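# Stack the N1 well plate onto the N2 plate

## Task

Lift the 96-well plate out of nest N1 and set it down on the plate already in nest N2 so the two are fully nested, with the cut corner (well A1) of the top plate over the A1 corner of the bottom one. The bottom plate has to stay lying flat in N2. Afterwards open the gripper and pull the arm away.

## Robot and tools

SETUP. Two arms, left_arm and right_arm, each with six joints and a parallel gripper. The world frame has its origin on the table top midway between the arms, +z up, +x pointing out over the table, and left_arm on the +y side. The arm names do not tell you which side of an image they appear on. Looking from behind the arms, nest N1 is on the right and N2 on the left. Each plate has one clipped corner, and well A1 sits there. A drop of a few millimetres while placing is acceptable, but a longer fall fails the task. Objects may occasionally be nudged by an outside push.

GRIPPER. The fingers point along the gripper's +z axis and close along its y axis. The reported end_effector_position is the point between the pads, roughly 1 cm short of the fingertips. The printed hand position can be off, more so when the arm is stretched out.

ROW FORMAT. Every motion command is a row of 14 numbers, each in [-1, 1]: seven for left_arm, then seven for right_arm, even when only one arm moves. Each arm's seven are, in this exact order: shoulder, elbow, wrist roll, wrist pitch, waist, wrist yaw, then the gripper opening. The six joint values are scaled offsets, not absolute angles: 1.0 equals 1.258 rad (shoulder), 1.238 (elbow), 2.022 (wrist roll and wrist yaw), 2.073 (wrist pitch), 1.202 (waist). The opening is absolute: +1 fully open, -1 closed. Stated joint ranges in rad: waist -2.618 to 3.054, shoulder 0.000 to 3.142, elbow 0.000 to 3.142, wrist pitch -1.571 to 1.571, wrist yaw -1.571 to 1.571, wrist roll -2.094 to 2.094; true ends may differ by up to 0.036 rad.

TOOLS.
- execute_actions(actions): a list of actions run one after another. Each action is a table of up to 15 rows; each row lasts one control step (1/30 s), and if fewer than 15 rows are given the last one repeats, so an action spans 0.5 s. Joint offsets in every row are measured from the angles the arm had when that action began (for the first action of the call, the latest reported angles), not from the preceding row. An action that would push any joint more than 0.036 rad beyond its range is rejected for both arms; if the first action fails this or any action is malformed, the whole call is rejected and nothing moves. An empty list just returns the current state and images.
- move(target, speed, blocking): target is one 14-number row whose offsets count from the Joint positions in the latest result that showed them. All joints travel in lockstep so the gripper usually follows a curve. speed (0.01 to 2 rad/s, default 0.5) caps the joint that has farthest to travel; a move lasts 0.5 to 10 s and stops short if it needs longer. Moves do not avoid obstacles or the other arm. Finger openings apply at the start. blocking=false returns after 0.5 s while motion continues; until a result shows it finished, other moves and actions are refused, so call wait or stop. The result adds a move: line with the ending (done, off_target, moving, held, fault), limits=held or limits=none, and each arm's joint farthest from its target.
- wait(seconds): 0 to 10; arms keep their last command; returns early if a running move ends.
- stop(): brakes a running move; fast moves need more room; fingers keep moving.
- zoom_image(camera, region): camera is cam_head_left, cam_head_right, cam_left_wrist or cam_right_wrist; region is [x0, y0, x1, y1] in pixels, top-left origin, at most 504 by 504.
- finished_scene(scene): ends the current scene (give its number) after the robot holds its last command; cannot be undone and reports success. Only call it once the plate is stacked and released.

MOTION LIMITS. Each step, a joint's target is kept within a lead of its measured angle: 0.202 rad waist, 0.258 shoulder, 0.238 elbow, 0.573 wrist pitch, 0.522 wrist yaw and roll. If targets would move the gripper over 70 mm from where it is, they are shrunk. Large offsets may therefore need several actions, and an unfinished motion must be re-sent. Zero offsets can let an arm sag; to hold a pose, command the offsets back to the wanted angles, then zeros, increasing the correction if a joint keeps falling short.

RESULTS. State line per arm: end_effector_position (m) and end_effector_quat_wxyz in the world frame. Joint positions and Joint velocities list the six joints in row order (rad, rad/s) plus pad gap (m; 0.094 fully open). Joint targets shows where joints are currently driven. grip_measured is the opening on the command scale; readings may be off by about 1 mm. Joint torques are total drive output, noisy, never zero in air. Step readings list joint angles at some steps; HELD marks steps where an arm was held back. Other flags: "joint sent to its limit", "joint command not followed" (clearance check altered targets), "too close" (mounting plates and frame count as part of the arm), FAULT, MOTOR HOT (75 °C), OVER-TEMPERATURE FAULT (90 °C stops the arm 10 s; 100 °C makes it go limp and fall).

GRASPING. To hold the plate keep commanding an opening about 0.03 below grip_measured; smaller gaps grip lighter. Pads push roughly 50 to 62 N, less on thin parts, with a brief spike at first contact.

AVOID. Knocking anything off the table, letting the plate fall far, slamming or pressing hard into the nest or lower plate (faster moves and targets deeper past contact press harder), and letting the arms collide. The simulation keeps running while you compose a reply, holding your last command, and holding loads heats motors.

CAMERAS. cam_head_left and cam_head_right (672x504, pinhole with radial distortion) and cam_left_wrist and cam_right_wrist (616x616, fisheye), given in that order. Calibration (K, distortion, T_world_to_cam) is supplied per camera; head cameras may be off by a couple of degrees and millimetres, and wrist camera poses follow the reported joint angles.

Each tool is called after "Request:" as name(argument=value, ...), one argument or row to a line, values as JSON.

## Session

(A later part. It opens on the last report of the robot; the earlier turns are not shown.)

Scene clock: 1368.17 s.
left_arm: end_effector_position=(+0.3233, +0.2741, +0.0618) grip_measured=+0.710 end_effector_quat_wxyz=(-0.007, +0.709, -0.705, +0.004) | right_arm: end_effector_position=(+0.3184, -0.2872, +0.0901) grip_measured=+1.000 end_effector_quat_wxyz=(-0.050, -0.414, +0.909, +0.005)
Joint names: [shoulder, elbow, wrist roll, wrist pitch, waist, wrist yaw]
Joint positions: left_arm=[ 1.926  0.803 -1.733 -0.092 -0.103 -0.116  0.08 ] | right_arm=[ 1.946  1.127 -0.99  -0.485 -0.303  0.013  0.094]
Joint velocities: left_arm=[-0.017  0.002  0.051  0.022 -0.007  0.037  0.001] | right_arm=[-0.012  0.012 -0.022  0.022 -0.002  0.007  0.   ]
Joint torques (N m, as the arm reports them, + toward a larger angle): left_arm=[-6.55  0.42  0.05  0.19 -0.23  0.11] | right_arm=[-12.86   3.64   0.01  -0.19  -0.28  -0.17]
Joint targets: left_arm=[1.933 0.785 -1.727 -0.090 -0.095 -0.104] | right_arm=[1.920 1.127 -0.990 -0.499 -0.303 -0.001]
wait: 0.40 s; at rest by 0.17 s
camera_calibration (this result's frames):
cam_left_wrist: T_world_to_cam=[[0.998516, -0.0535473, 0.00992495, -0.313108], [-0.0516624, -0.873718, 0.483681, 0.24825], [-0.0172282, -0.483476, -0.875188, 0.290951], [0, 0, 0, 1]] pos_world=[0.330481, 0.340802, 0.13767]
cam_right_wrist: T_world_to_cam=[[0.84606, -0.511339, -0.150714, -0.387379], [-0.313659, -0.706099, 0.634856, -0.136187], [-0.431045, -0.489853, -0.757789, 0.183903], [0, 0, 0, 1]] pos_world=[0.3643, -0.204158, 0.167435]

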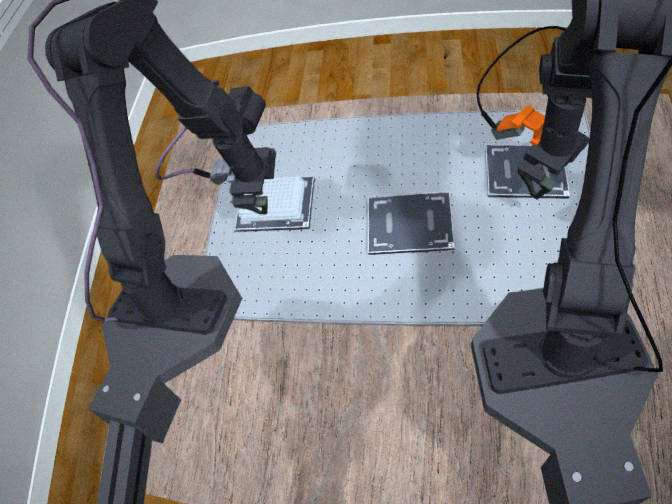

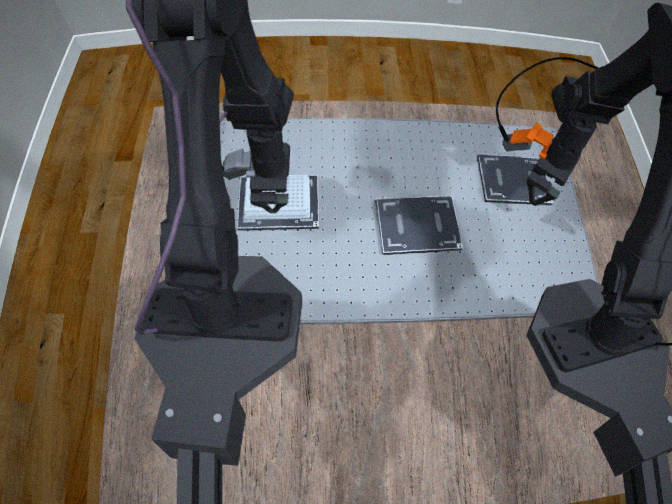

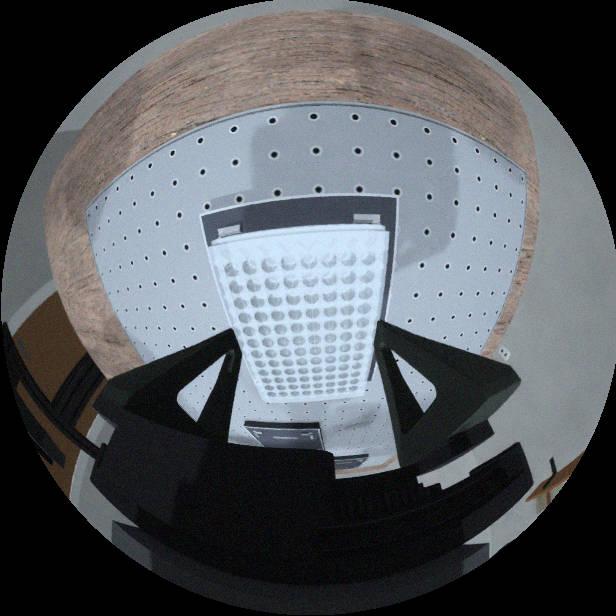

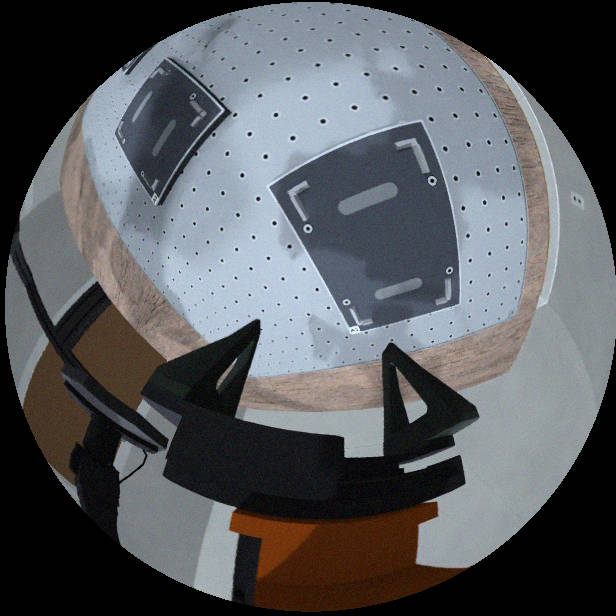

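Request:
execute_actions(
  actions=[
    [[0.006,-0.0145,0.003,0.001,0.0067,0.0062,0.68,-0.0207,0,0,-0.0068,0,-0.0069,1.0],[0.006,-0.0145,0.003,0.001,0.0067,0.0064,0.68,-0.0207,0,0,-0.0068,0,-0.0069,1.0],[0.006,-0.0145,0.003,0.001,0.0067,0.0066,0.68,-0.0207,0,0,-0.0068,0,-0.0069,1.0],[0.006,-0.0145,0.003,0.001,0.0067,0.0068,0.68,-0.0207,0,0,-0.0068,0,-0.0069,1.0],[0.006,-0.0145,0.003,0.001,0.0067,0.007,0.68,-0.0207,0,0,-0.0068,0,-0.0069,1.0],[0.006,-0.0145,0.003,0.001,0.0067,0.0072,0.68,-0.0207,0,0,-0.0068,0,-0.0069,1.0],[0.006,-0.0145,0.003,0.001,0.0067,0.0074,0.68,-0.0207,0,0,-0.0068,0,-0.0069,1.0]],
  ],
)

Request:
wait(
  seconds=0.4,
)

Scene clock: 1373.80 s.
left_arm: end_effector_position=(+0.3233, +0.2740, +0.0618) grip_measured=+0.710 end_effector_quat_wxyz=(-0.007, +0.709, -0.705, +0.004) | right_arm: end_effector_position=(+0.3184, -0.2872, +0.0901) grip_measured=+1.000 end_effector_quat_wxyz=(-0.050, -0.414, +0.909, +0.005)
Joint names: [shoulder, elbow, wrist roll, wrist pitch, waist, wrist yaw]
Joint positions: left_arm=[ 1.926  0.803 -1.733 -0.092 -0.103 -0.115  0.08 ] | right_arm=[ 1.946  1.127 -0.99  -0.485 -0.303  0.013  0.094]
Joint velocities: left_arm=[-0.017 -0.012  0.007 -0.051 -0.012  0.037 -0.001] | right_arm=[ 0.012 -0.002 -0.051 -0.022 -0.007  0.022  0.   ]
Joint torques (N m, as the arm reports them, + toward a larger angle): left_arm=[-6.56  0.43  0.05  0.19 -0.23  0.14] | right_arm=[-12.81   3.63   0.02  -0.2   -0.27  -0.16]
Joint targets: left_arm=[1.933 0.785 -1.727 -0.090 -0.095 -0.100] | right_arm=[1.920 1.127 -0.990 -0.499 -0.303 -0.001]
Step readings (joint positions):
0: left_arm=[1.926 0.803 -1.733 -0.092 -0.103 -0.116] | right_arm=[1.946 1.127 -0.990 -0.485 -0.303 0.013]
1: left_arm=[1.926 0.803 -1.733 -0.092 -0.103 -0.116] | right_arm=[1.946 1.127 -0.990 -0.485 -0.303 0.013]
2: left_arm=[1.926 0.803 -1.733 -0.092 -0.103 -0.116] | right_arm=[1.946 1.127 -0.990 -0.485 -0.303 0.013]
4: left_arm=[1.926 0.803 -1.733 -0.092 -0.103 -0.116] | right_arm=[1.946 1.127 -0.990 -0.485 -0.303 0.013]
8: left_arm=[1.926 0.803 -1.733 -0.092 -0.103 -0.115] | right_arm=[1.946 1.127 -0.990 -0.485 -0.303 0.013]
15: Joint positions above
camera_calibration (this result's frames):
cam_left_wrist: T_world_to_cam=[[0.998516, -0.0535491, 0.00988523, -0.313098], [-0.0516382, -0.873536, 0.484014, 0.248113], [-0.0172834, -0.483806, -0.875005, 0.291015], [0, 0, 0, 1]] pos_world=[0.330475, 0.340764, 0.137644]
cam_right_wrist: T_world_to_cam=[[0.84606, -0.511339, -0.150714, -0.387379], [-0.313659, -0.706099, 0.634856, -0.136187], [-0.431045, -0.489853, -0.757789, 0.183903], [0, 0, 0, 1]] pos_world=[0.3643, -0.204158, 0.167435]

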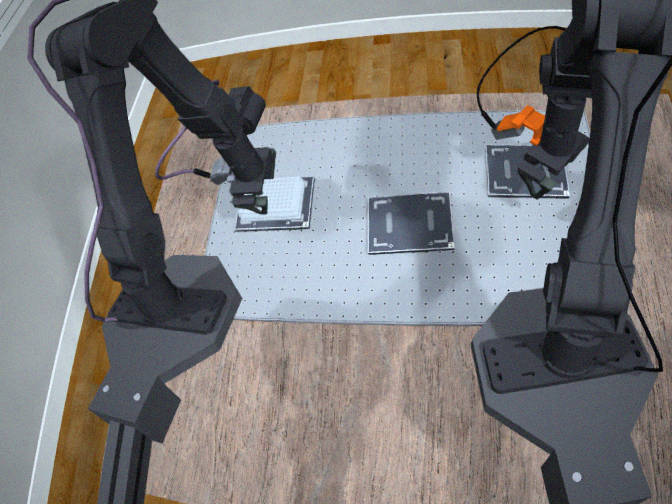

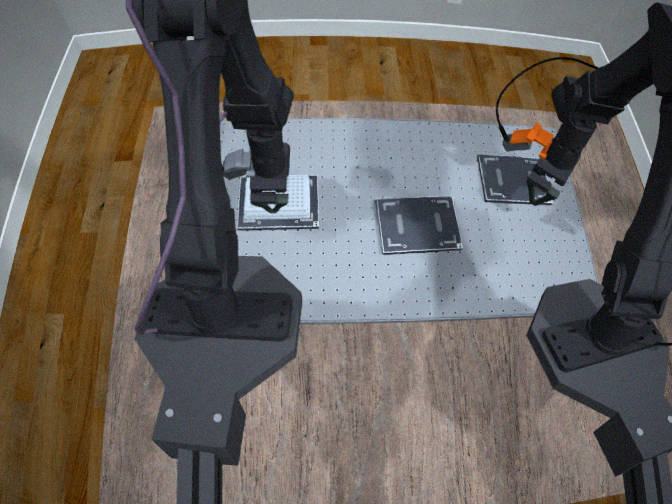

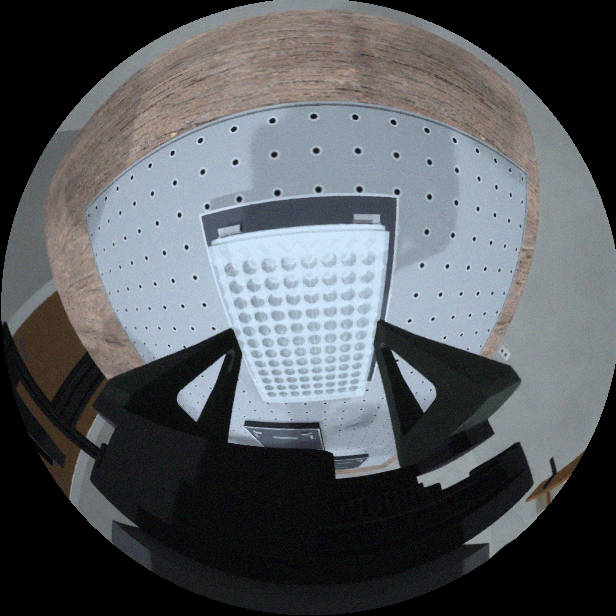

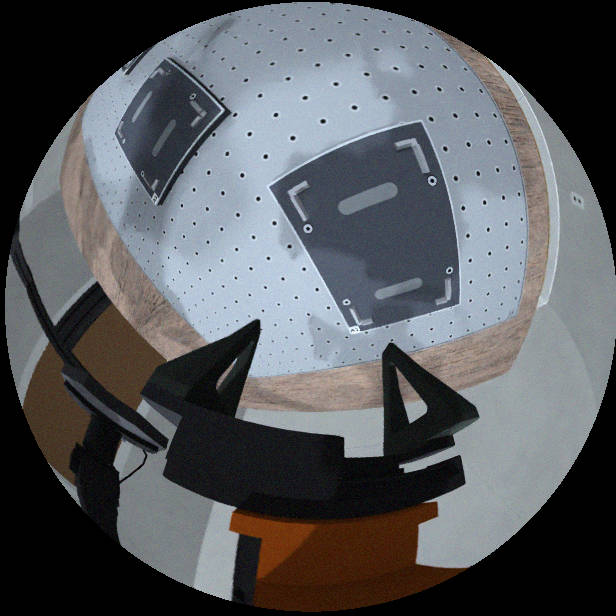

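Scene clock: 1374.20 s.
left_arm: end_effector_position=(+0.3233, +0.2740, +0.0618) grip_measured=+0.710 end_effector_quat_wxyz=(-0.007, +0.709, -0.705, +0.004) | right_arm: end_effector_position=(+0.3184, -0.2872, +0.0901) grip_measured=+1.000 end_effector_quat_wxyz=(-0.050, -0.414, +0.909, +0.005)
Joint names: [shoulder, elbow, wrist roll, wrist pitch, waist, wrist yaw]
Joint positions: left_arm=[ 1.926  0.803 -1.733 -0.092 -0.103 -0.115  0.08 ] | right_arm=[ 1.946  1.127 -0.99  -0.485 -0.303  0.013  0.094]
Joint velocities: left_arm=[-0.012 -0.007  0.007  0.037 -0.007 -0.051 -0.   ] | right_arm=[ 0.012  0.002  0.037  0.022 -0.007 -0.081  0.   ]
Joint torques (N m, as the arm reports them, + toward a larger angle): left_arm=[-6.55  0.42  0.05  0.19 -0.24  0.14] | right_arm=[-12.83   3.63   0.02  -0.19  -0.26  -0.17]
Joint targets: left_arm=[1.933 0.785 -1.727 -0.090 -0.095 -0.100] | right_arm=[1.920 1.127 -0.990 -0.499 -0.303 -0.001]
wait: 0.40 s; at rest by 0.17 s
camera_calibration (this result's frames):
cam_left_wrist: T_world_to_cam=[[0.998516, -0.0535491, 0.00988523, -0.313098], [-0.0516382, -0.873536, 0.484014, 0.248113], [-0.0172834, -0.483806, -0.875005, 0.291015], [0, 0, 0, 1]] pos_world=[0.330475, 0.340764, 0.137644]
cam_right_wrist: T_world_to_cam=[[0.84606, -0.511339, -0.150714, -0.387379], [-0.313659, -0.706099, 0.634856, -0.136187], [-0.431045, -0.489853, -0.757789, 0.183903], [0, 0, 0, 1]] pos_world=[0.3643, -0.204158, 0.167435]

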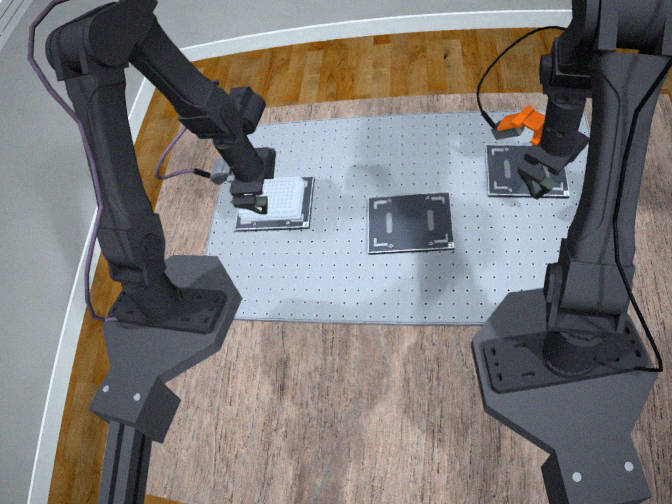

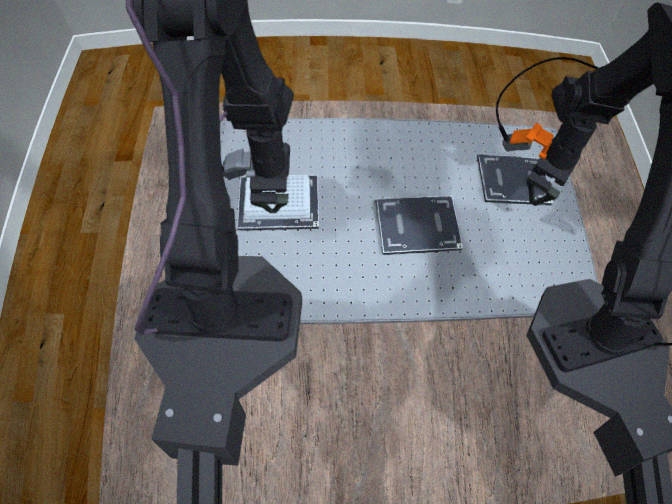

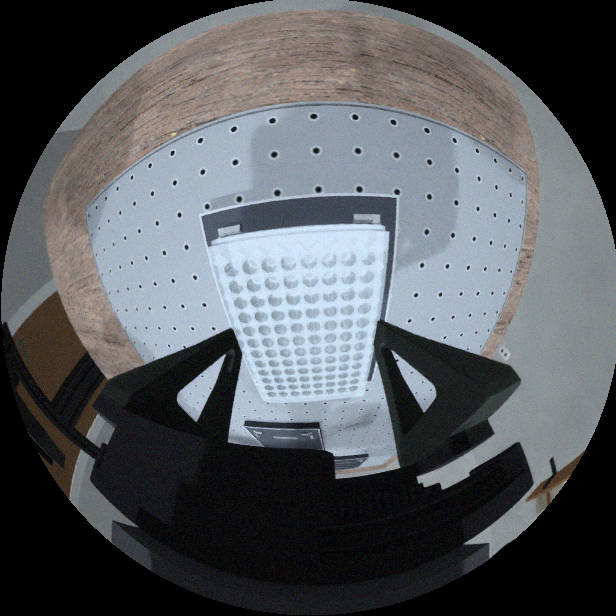

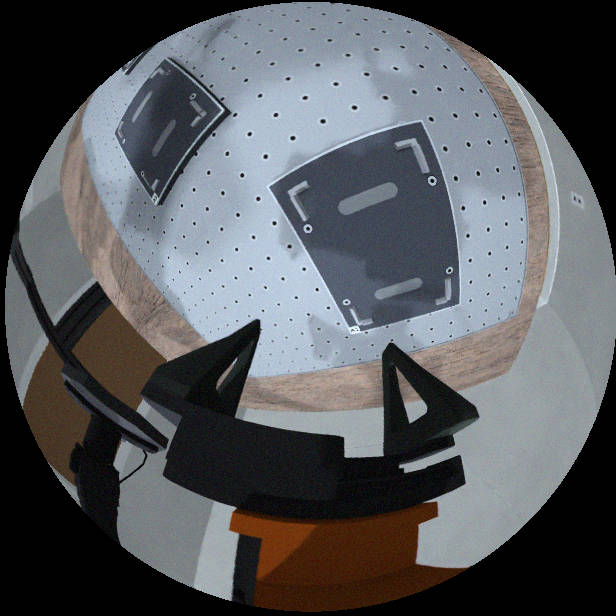

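Request:
execute_actions(
  actions=[
    [[0.006,-0.0145,0.003,0.001,0.0067,0.0076,0.68,-0.0207,0,0,-0.0068,0,-0.0069,1.0],[0.006,-0.0145,0.003,0.001,0.0067,0.0079,0.68,-0.0207,0,0,-0.0068,0,-0.0069,1.0],[0.006,-0.0145,0.003,0.001,0.0067,0.0082,0.68,-0.0207,0,0,-0.0068,0,-0.0069,1.0],[0.006,-0.0145,0.003,0.001,0.0067,0.0085,0.68,-0.0207,0,0,-0.0068,0,-0.0069,1.0],[0.006,-0.0145,0.003,0.001,0.0067,0.0088,0.68,-0.0207,0,0,-0.0068,0,-0.0069,1.0],[0.006,-0.0145,0.003,0.001,0.0067,0.0091,0.68,-0.0207,0,0,-0.0068,0,-0.0069,1.0],[0.006,-0.0145,0.003,0.001,0.0067,0.0094,0.68,-0.0207,0,0,-0.0068,0,-0.0069,1.0]],
  ],
)

Request:
wait(
  seconds=0.4,
)

Scene clock: 1379.30 s.
left_arm: end_effector_position=(+0.3233, +0.2741, +0.0618) grip_measured=+0.710 end_effector_quat_wxyz=(-0.005, +0.710, -0.705, +0.005) | right_arm: end_effector_position=(+0.3184, -0.2872, +0.0901) grip_measured=+1.000 end_effector_quat_wxyz=(-0.050, -0.414, +0.909, +0.005)
Joint names: [shoulder, elbow, wrist roll, wrist pitch, waist, wrist yaw]
Joint positions: left_arm=[ 1.926  0.803 -1.733 -0.092 -0.101 -0.111  0.08 ] | right_arm=[ 1.946  1.127 -0.99  -0.485 -0.303  0.013  0.094]
Joint velocities: left_arm=[-0.007 -0.022  0.022 -0.007 -0.012  0.022 -0.001] | right_arm=[-0.022  0.007  0.022 -0.022 -0.002  0.007  0.   ]
Joint torques (N m, as the arm reports them, + toward a larger angle): left_arm=[-6.56  0.42  0.05  0.19 -0.36  0.14] | right_arm=[-12.81   3.65   0.    -0.2   -0.28  -0.16]
Joint targets: left_arm=[1.933 0.785 -1.728 -0.090 -0.095 -0.096] | right_arm=[1.920 1.127 -0.990 -0.499 -0.303 -0.001]
Step readings (joint positions):
0: left_arm=[1.926 0.803 -1.733 -0.092 -0.103 -0.115] | right_arm=[1.946 1.127 -0.990 -0.485 -0.303 0.013]
1: left_arm=[1.926 0.803 -1.733 -0.092 -0.103 -0.115] | right_arm=[1.946 1.127 -0.990 -0.485 -0.303 0.013]
2: left_arm=[1.926 0.803 -1.733 -0.092 -0.103 -0.115] | right_arm=[1.946 1.127 -0.990 -0.485 -0.303 0.013]
4: left_arm=[1.926 0.803 -1.733 -0.092 -0.103 -0.115] | right_arm=[1.946 1.127 -0.990 -0.485 -0.303 0.013]
8: left_arm=[1.926 0.803 -1.733 -0.092 -0.102 -0.113] | right_arm=[1.946 1.127 -0.990 -0.485 -0.303 0.013]
15: Joint positions above
camera_calibration (this result's frames):
cam_left_wrist: T_world_to_cam=[[0.998633, -0.0514368, 0.00929574, -0.31364], [-0.049448, -0.872015, 0.486976, 0.246905], [-0.0169424, -0.48677, -0.873366, 0.291585], [0, 0, 0, 1]] pos_world=[0.330361, 0.341107, 0.137339]
cam_right_wrist: T_world_to_cam=[[0.84606, -0.511339, -0.150714, -0.387379], [-0.313659, -0.706099, 0.634856, -0.136187], [-0.431045, -0.489853, -0.757789, 0.183903], [0, 0, 0, 1]] pos_world=[0.3643, -0.204158, 0.167435]

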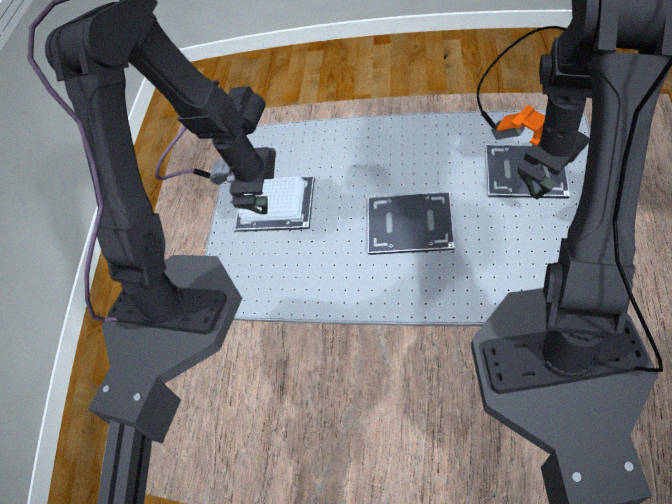

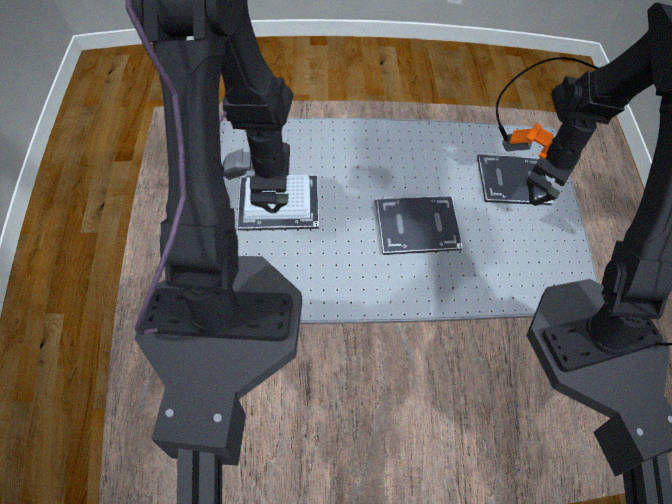

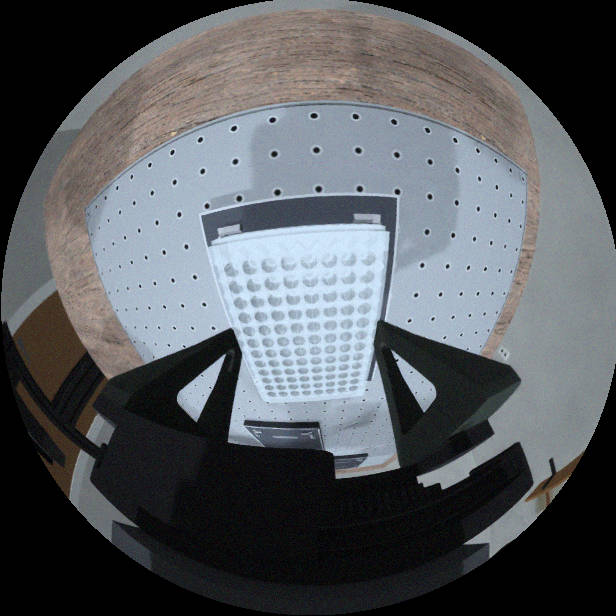

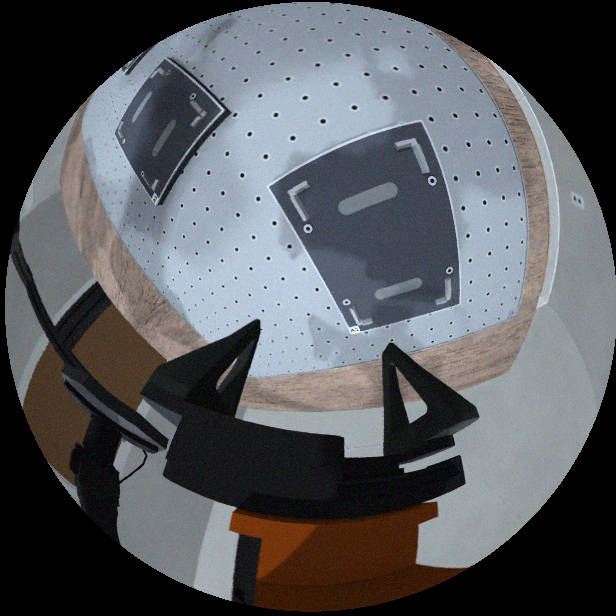

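Scene clock: 1379.70 s.
left_arm: end_effector_position=(+0.3233, +0.2741, +0.0618) grip_measured=+0.710 end_effector_quat_wxyz=(-0.005, +0.710, -0.705, +0.005) | right_arm: end_effector_position=(+0.3184, -0.2872, +0.0901) grip_measured=+1.000 end_effector_quat_wxyz=(-0.050, -0.414, +0.909, +0.005)
Joint names: [shoulder, elbow, wrist roll, wrist pitch, waist, wrist yaw]
Joint positions: left_arm=[ 1.926  0.803 -1.733 -0.092 -0.101 -0.111  0.08 ] | right_arm=[ 1.946  1.127 -0.99  -0.485 -0.303  0.013  0.094]
Joint velocities: left_arm=[ 0.007 -0.007  0.022 -0.037 -0.002  0.051 -0.   ] | right_arm=[-0.002 -0.007 -0.022 -0.037 -0.017 -0.139  0.   ]
Joint torques (N m, as the arm reports them, + toward a larger angle): left_arm=[-6.56  0.42  0.05  0.19 -0.36  0.14] | right_arm=[-12.81   3.62   0.02  -0.2   -0.27  -0.16]
Joint targets: left_arm=[1.933 0.785 -1.728 -0.090 -0.095 -0.096] | right_arm=[1.920 1.127 -0.990 -0.499 -0.303 -0.001]
wait: 0.40 s; at rest by 0.17 s
camera_calibration (this result's frames):
cam_left_wrist: T_world_to_cam=[[0.998633, -0.0514368, 0.00929574, -0.31364], [-0.049448, -0.872015, 0.486976, 0.246905], [-0.0169424, -0.48677, -0.873366, 0.291585], [0, 0, 0, 1]] pos_world=[0.330361, 0.341107, 0.137339]
cam_right_wrist: T_world_to_cam=[[0.84606, -0.511339, -0.150714, -0.387379], [-0.313659, -0.706099, 0.634856, -0.136187], [-0.431045, -0.489853, -0.757789, 0.183903], [0, 0, 0, 1]] pos_world=[0.3643, -0.204158, 0.167435]

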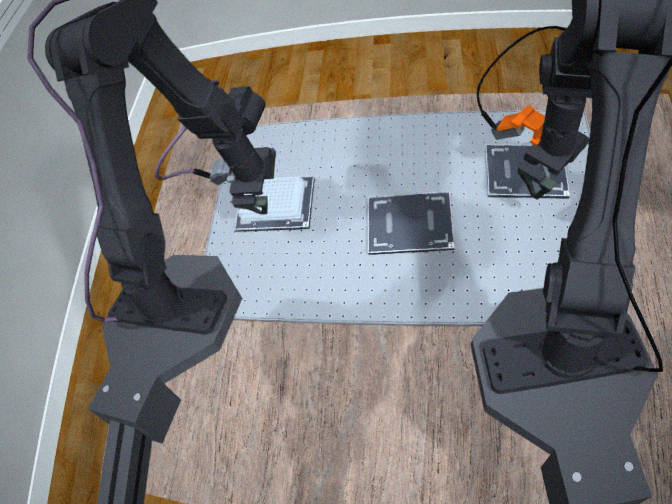

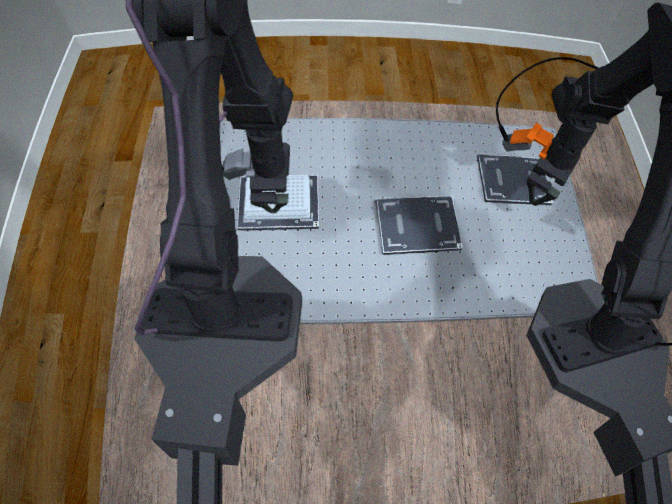

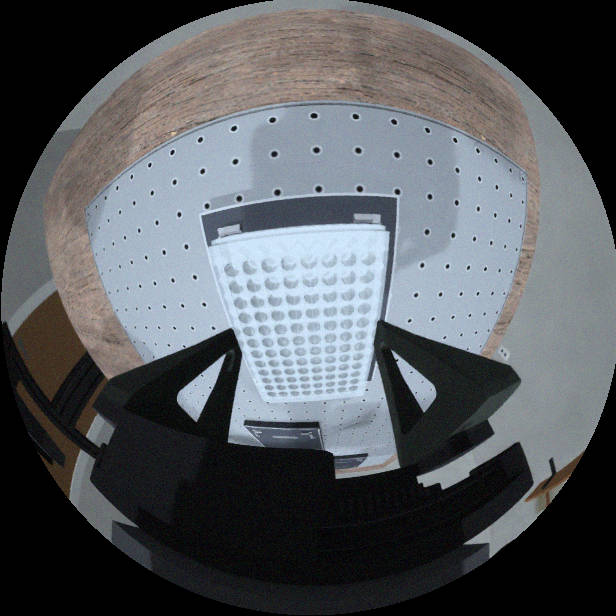

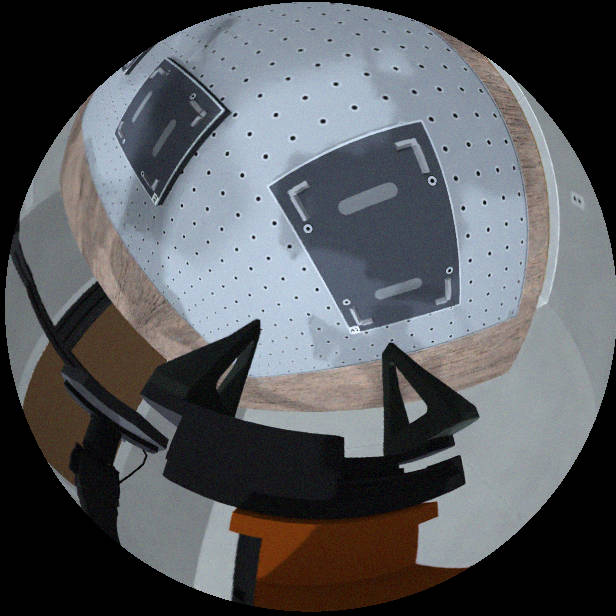

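Request:
zoom_image(
  camera="cam_left_wrist",
  region=[215, 215, 275, 255],
)

Request:
zoom_image(
  camera="cam_left_wrist",
  region=[335, 205, 395, 245],
)

Request:
zoom_image(
  camera="cam_left_wrist",
  region=[240, 360, 380, 420],
)

Region (215, 215, 275, 255) of cam_left_wrist's 616x616 image, scaled by 8.400, with more detail than that image has.

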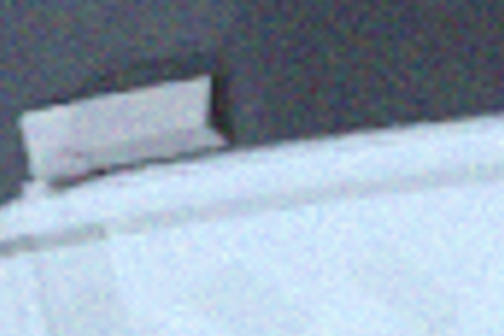

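Region (335, 205, 395, 245) of cam_left_wrist's 616x616 image, scaled by 8.400, with more detail than that image has.

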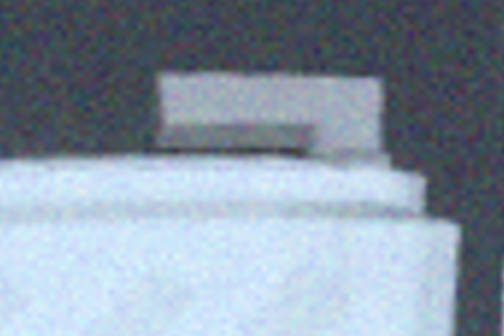

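Region (240, 360, 380, 420) of cam_left_wrist's 616x616 image, scaled by 3.600, with more detail than that image has; it fills the top 216 rows of this view, and the rest is white.

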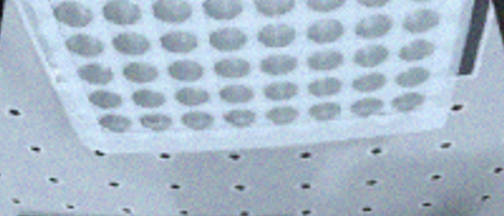

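Request:
execute_actions(
  actions=[
    [[0.007,-0.0145,0.003,0.001,0.004,0.0068,0.68,-0.0207,0,0,-0.0068,0,-0.0069,1.0],[0.008,-0.0145,0.003,0.0012,0.003,0.006,0.68,-0.0207,0,0,-0.0068,0,-0.0069,1.0],[0.009,-0.0145,0.003,0.0014,0.002,0.0052,0.68,-0.0207,0,0,-0.0068,0,-0.0069,1.0],[0.010,-0.0145,0.003,0.0016,0.001,0.0044,0.68,-0.0207,0,0,-0.0068,0,-0.0069,1.0],[0.011,-0.0145,0.003,0.0018,0.0,0.0036,0.68,-0.0207,0,0,-0.0068,0,-0.0069,1.0],[0.012,-0.0145,0.003,0.0019,-0.001,0.003,0.68,-0.0207,0,0,-0.0068,0,-0.0069,1.0],[0.013,-0.0145,0.003,0.0019,-0.002,0.0025,0.68,-0.0207,0,0,-0.0068,0,-0.0069,1.0],[0.014,-0.0145,0.003,0.0019,-0.003,0.0025,0.68,-0.0207,0,0,-0.0068,0,-0.0069,1.0],[0.015,-0.0145,0.003,0.0019,-0.004,0.0025,0.68,-0.0207,0,0,-0.0068,0,-0.0069,1.0],[0.015,-0.0145,0.003,0.0019,-0.005,0.0025,0.68,-0.0207,0,0,-0.0068,0,-0.0069,1.0],[0.015,-0.0145,0.003,0.0019,-0.006,0.0025,0.68,-0.0207,0,0,-0.0068,0,-0.0069,1.0],[0.015,-0.0145,0.003,0.0019,-0.007,0.0025,0.68,-0.0207,0,0,-0.0068,0,-0.0069,1.0],[0.015,-0.0145,0.003,0.0019,-0.008,0.0025,0.68,-0.0207,0,0,-0.0068,0,-0.0069,1.0],[0.015,-0.0145,0.003,0.0019,-0.009,0.0025,0.68,-0.0207,0,0,-0.0068,0,-0.0069,1.0],[0.015,-0.0145,0.003,0.0019,-0.010,0.0025,0.68,-0.0207,0,0,-0.0068,0,-0.0069,1.0]],
  ],
)

Request:
wait(
  seconds=0.3,
)

Scene clock: 1472.23 s.
left_arm: end_effector_position=(+0.3233, +0.2741, +0.0618) grip_measured=+0.710 end_effector_quat_wxyz=(-0.005, +0.710, -0.705, +0.005) | right_arm: end_effector_position=(+0.3184, -0.2872, +0.0901) grip_measured=+1.000 end_effector_quat_wxyz=(-0.050, -0.414, +0.909, +0.005)
Joint names: [shoulder, elbow, wrist roll, wrist pitch, waist, wrist yaw]
Joint positions: left_arm=[ 1.926  0.803 -1.733 -0.092 -0.101 -0.111  0.08 ] | right_arm=[ 1.946  1.127 -0.99  -0.485 -0.303  0.013  0.094]
Joint velocities: left_arm=[ 0.012 -0.027 -0.007 -0.022 -0.002  0.007 -0.001] | right_arm=[ 0.012 -0.012 -0.007  0.007 -0.002  0.007  0.   ]
Joint torques (N m, as the arm reports them, + toward a larger angle): left_arm=[-5.78  0.43  0.05  0.21 -1.54  0.05] | right_arm=[-12.85   3.66   0.01  -0.2   -0.26  -0.16]
Joint targets: left_arm=[1.945 0.785 -1.727 -0.088 -0.113 -0.106] | right_arm=[1.920 1.127 -0.990 -0.499 -0.303 -0.001]
Step readings (joint positions):
0: left_arm=[1.926 0.803 -1.733 -0.092 -0.101 -0.111] | right_arm=[1.946 1.127 -0.990 -0.485 -0.303 0.013]
1: left_arm=[1.926 0.803 -1.733 -0.092 -0.101 -0.111] | right_arm=[1.946 1.127 -0.990 -0.485 -0.303 0.013]
2: left_arm=[1.926 0.803 -1.733 -0.092 -0.101 -0.111] | right_arm=[1.946 1.127 -0.990 -0.485 -0.303 0.013]
4: left_arm=[1.926 0.803 -1.733 -0.092 -0.101 -0.111] | right_arm=[1.946 1.127 -0.990 -0.485 -0.303 0.013]
8: left_arm=[1.926 0.803 -1.733 -0.092 -0.101 -0.111] | right_arm=[1.946 1.127 -0.990 -0.485 -0.303 0.013]
15: Joint positions above
camera_calibration (this result's frames):
cam_left_wrist: T_world_to_cam=[[0.998633, -0.0514368, 0.00929574, -0.31364], [-0.049448, -0.872015, 0.486976, 0.246905], [-0.0169424, -0.48677, -0.873366, 0.291585], [0, 0, 0, 1]] pos_world=[0.330361, 0.341107, 0.137339]
cam_right_wrist: T_world_to_cam=[[0.84606, -0.511339, -0.150714, -0.387379], [-0.313659, -0.706099, 0.634856, -0.136187], [-0.431045, -0.489853, -0.757789, 0.183903], [0, 0, 0, 1]] pos_world=[0.3643, -0.204158, 0.167435]

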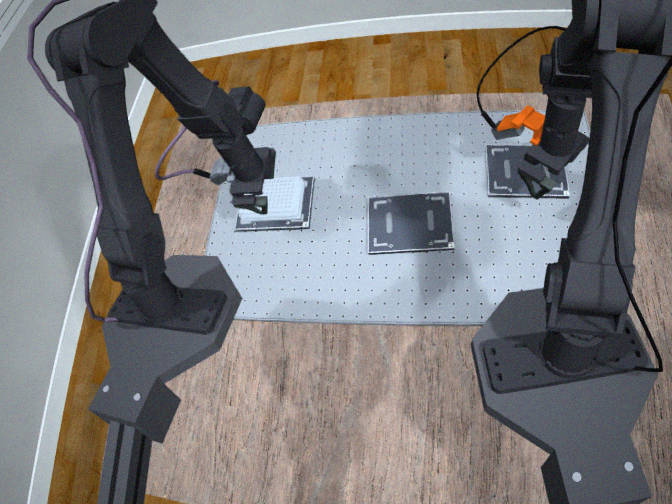

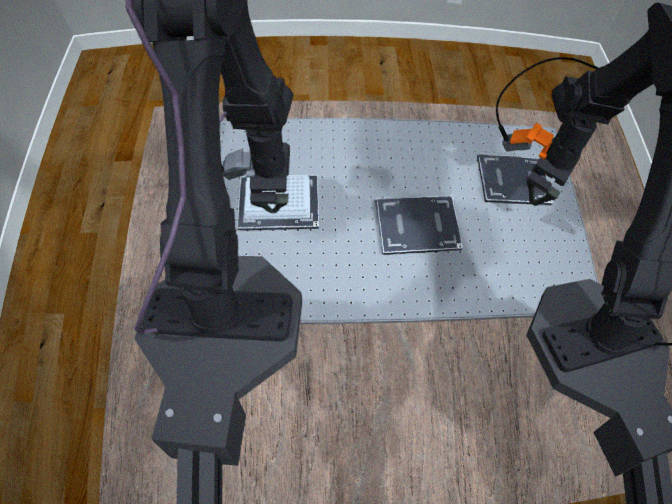

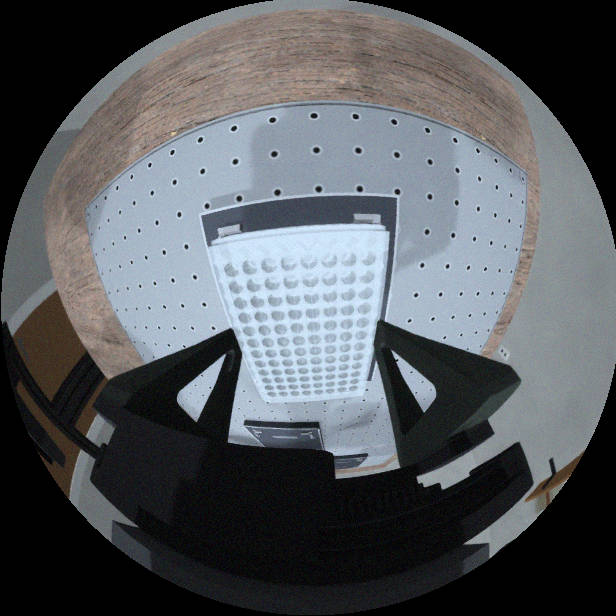

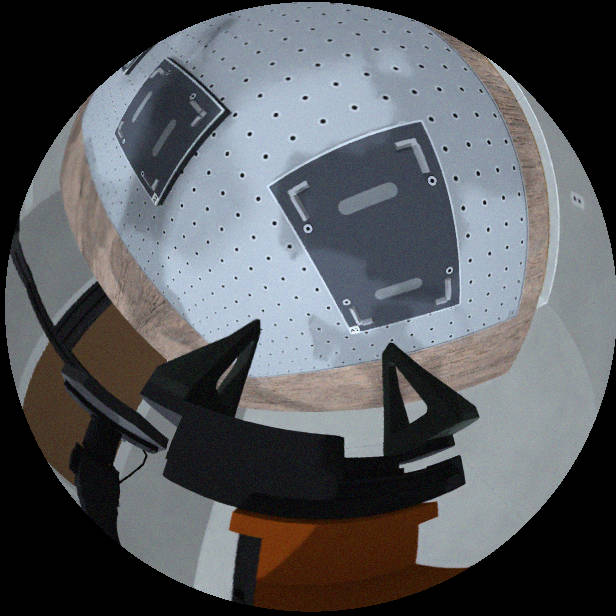

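Scene clock: 1472.53 s.
left_arm: end_effector_position=(+0.3233, +0.2741, +0.0618) grip_measured=+0.710 end_effector_quat_wxyz=(-0.005, +0.710, -0.705, +0.005) | right_arm: end_effector_position=(+0.3184, -0.2872, +0.0901) grip_measured=+1.000 end_effector_quat_wxyz=(-0.050, -0.414, +0.909, +0.005)
Joint names: [shoulder, elbow, wrist roll, wrist pitch, waist, wrist yaw]
Joint positions: left_arm=[ 1.926  0.803 -1.733 -0.092 -0.101 -0.111  0.08 ] | right_arm=[ 1.946  1.127 -0.99  -0.485 -0.303  0.013  0.094]
Joint velocities: left_arm=[-0.027 -0.022 -0.022  0.022  0.007 -0.022  0.   ] | right_arm=[ 0.007 -0.002 -0.037  0.007  0.022 -0.007  0.   ]
Joint torques (N m, as the arm reports them, + toward a larger angle): left_arm=[-5.77  0.42  0.05  0.21 -1.55  0.05] | right_arm=[-12.82   3.6    0.01  -0.19  -0.28  -0.16]
Joint targets: left_arm=[1.945 0.785 -1.727 -0.088 -0.113 -0.106] | right_arm=[1.920 1.127 -0.990 -0.499 -0.303 -0.001]
wait: 0.30 s; at rest by 0.17 s
camera_calibration (this result's frames):
cam_left_wrist: T_world_to_cam=[[0.998633, -0.0514368, 0.00929574, -0.31364], [-0.049448, -0.872015, 0.486976, 0.246905], [-0.0169424, -0.48677, -0.873366, 0.291585], [0, 0, 0, 1]] pos_world=[0.330361, 0.341107, 0.137339]
cam_right_wrist: T_world_to_cam=[[0.84606, -0.511339, -0.150714, -0.387379], [-0.313659, -0.706099, 0.634856, -0.136187], [-0.431045, -0.489853, -0.757789, 0.183903], [0, 0, 0, 1]] pos_world=[0.3643, -0.204158, 0.167435]

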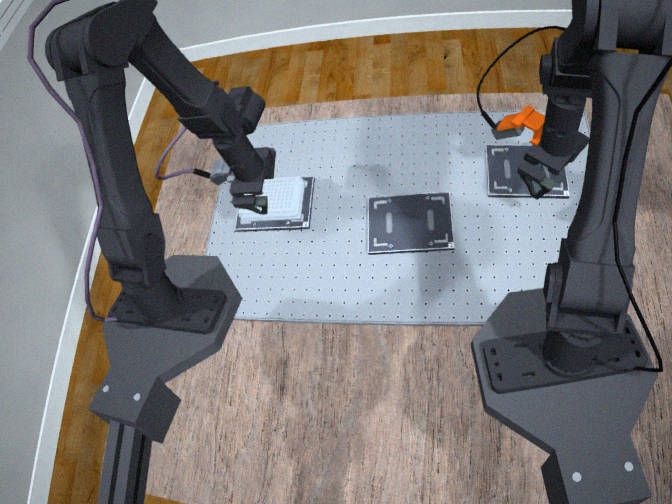

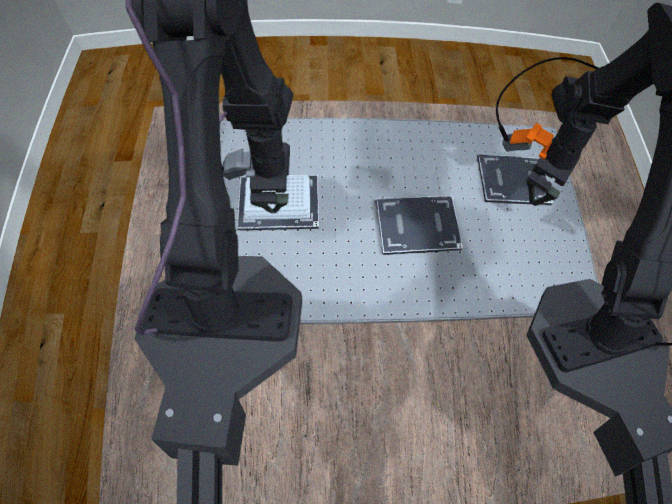

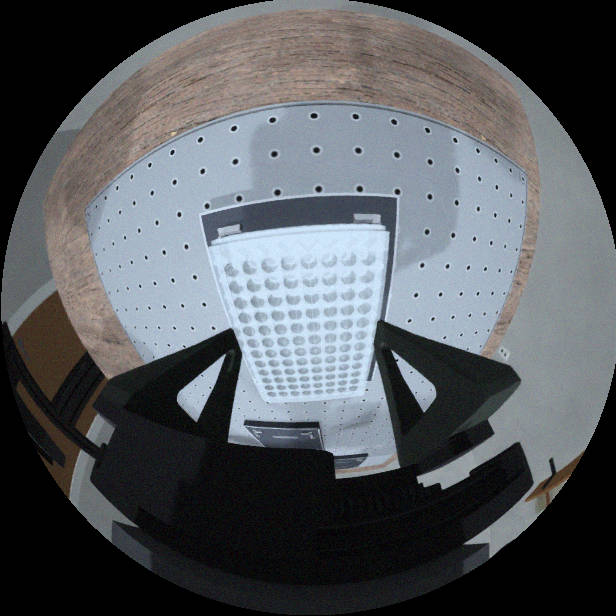

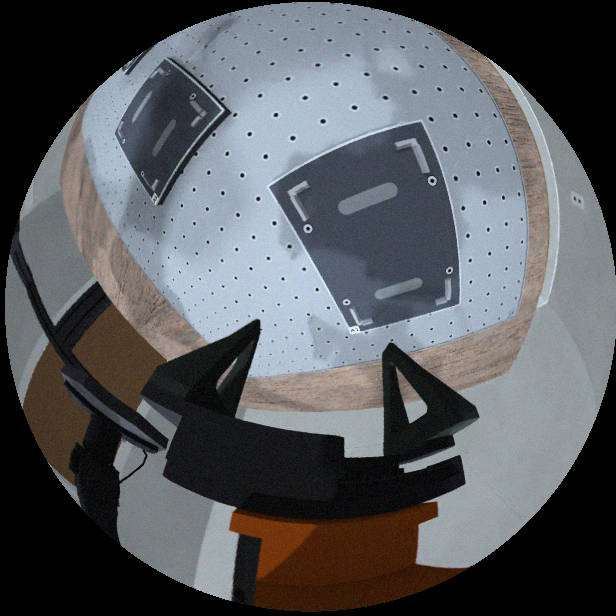

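Request:
execute_actions(
  actions=[],
)

Scene clock: 1487.90 s.
left_arm: end_effector_position=(+0.3233, +0.2741, +0.0618) grip_measured=+0.710 end_effector_quat_wxyz=(-0.005, +0.710, -0.705, +0.005) | right_arm: end_effector_position=(+0.3184, -0.2872, +0.0901) grip_measured=+1.000 end_effector_quat_wxyz=(-0.050, -0.414, +0.909, +0.005)
Joint names: [shoulder, elbow, wrist roll, wrist pitch, waist, wrist yaw]
Joint positions: left_arm=[ 1.926  0.803 -1.733 -0.092 -0.101 -0.111  0.08 ] | right_arm=[ 1.946  1.127 -0.99  -0.485 -0.303  0.013  0.094]
Joint velocities: left_arm=[-0.002 -0.007 -0.037 -0.051 -0.017 -0.007 -0.001] | right_arm=[-0.017  0.002 -0.022 -0.037  0.022  0.007  0.   ]
Joint torques (N m, as the arm reports them, + toward a larger angle): left_arm=[-5.76  0.43  0.05  0.21 -1.55  0.06] | right_arm=[-12.84   3.64   0.01  -0.2   -0.24  -0.16]
Joint targets: left_arm=[1.945 0.785 -1.727 -0.088 -0.113 -0.106] | right_arm=[1.920 1.127 -0.990 -0.499 -0.303 -0.001]
camera_calibration (this result's frames):
cam_left_wrist: T_world_to_cam=[[0.998633, -0.0514368, 0.00929574, -0.31364], [-0.049448, -0.872015, 0.486976, 0.246905], [-0.0169424, -0.48677, -0.873366, 0.291585], [0, 0, 0, 1]] pos_world=[0.330361, 0.341107, 0.137339]
cam_right_wrist: T_world_to_cam=[[0.84606, -0.511339, -0.150714, -0.387379], [-0.313659, -0.706099, 0.634856, -0.136187], [-0.431045, -0.489853, -0.757789, 0.183903], [0, 0, 0, 1]] pos_world=[0.3643, -0.204158, 0.167435]

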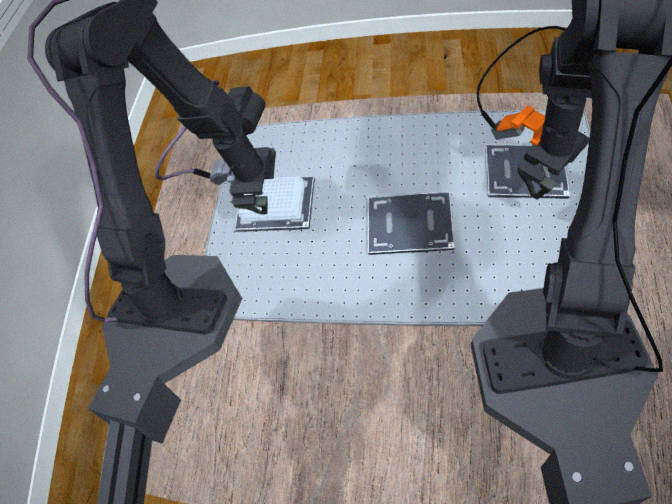

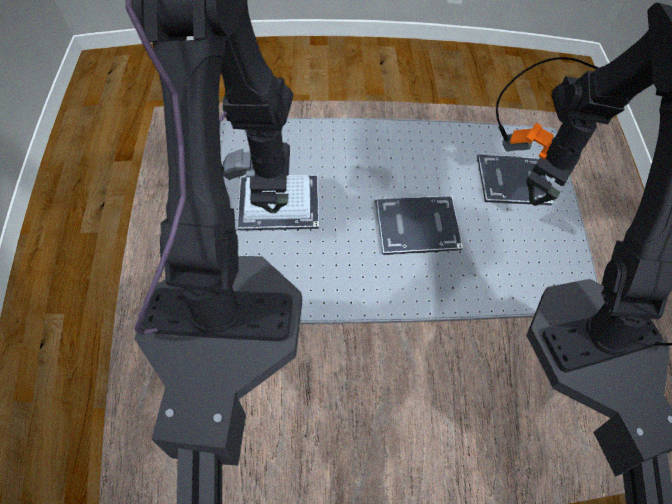

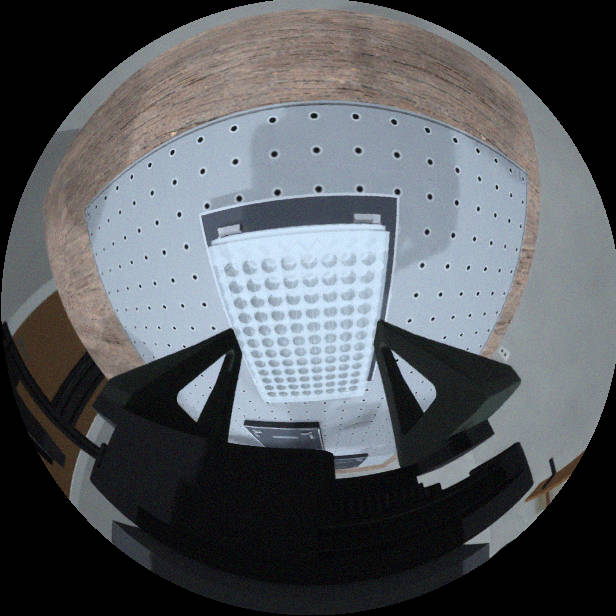

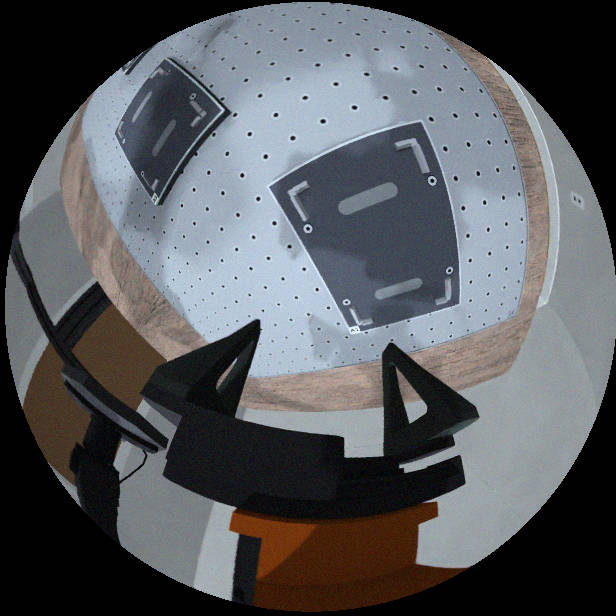

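Request:
zoom_image(
  camera="cam_left_wrist",
  region=[190, 180, 410, 300],
)

Request:
zoom_image(
  camera="cam_head_right",
  region=[220, 150, 340, 250],
)

Request:
zoom_image(
  camera="cam_head_left",
  region=[210, 150, 330, 250],
)

Region (190, 180, 410, 300) of cam_left_wrist's 616x616 image, scaled by 2.291, with more detail than that image has; it fills the top 275 rows of this view, and the rest is white.

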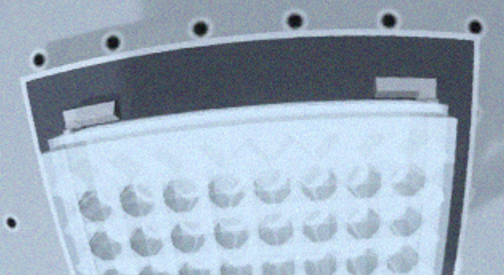

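Region (220, 150, 340, 250) of cam_head_right's 672x504 image, scaled by 4.200, with more detail than that image has.

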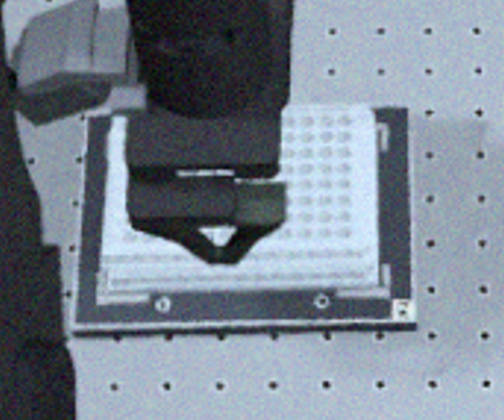

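Region (210, 150, 330, 250) of cam_head_left's 672x504 image, scaled by 4.200, with more detail than that image has.

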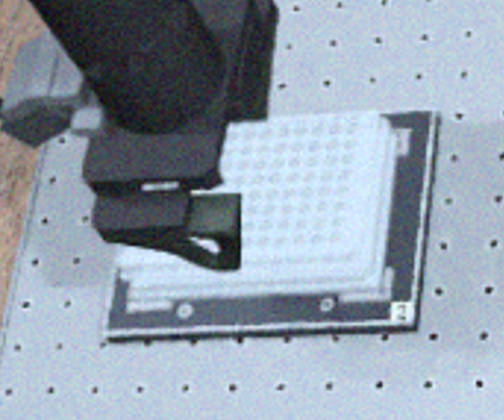

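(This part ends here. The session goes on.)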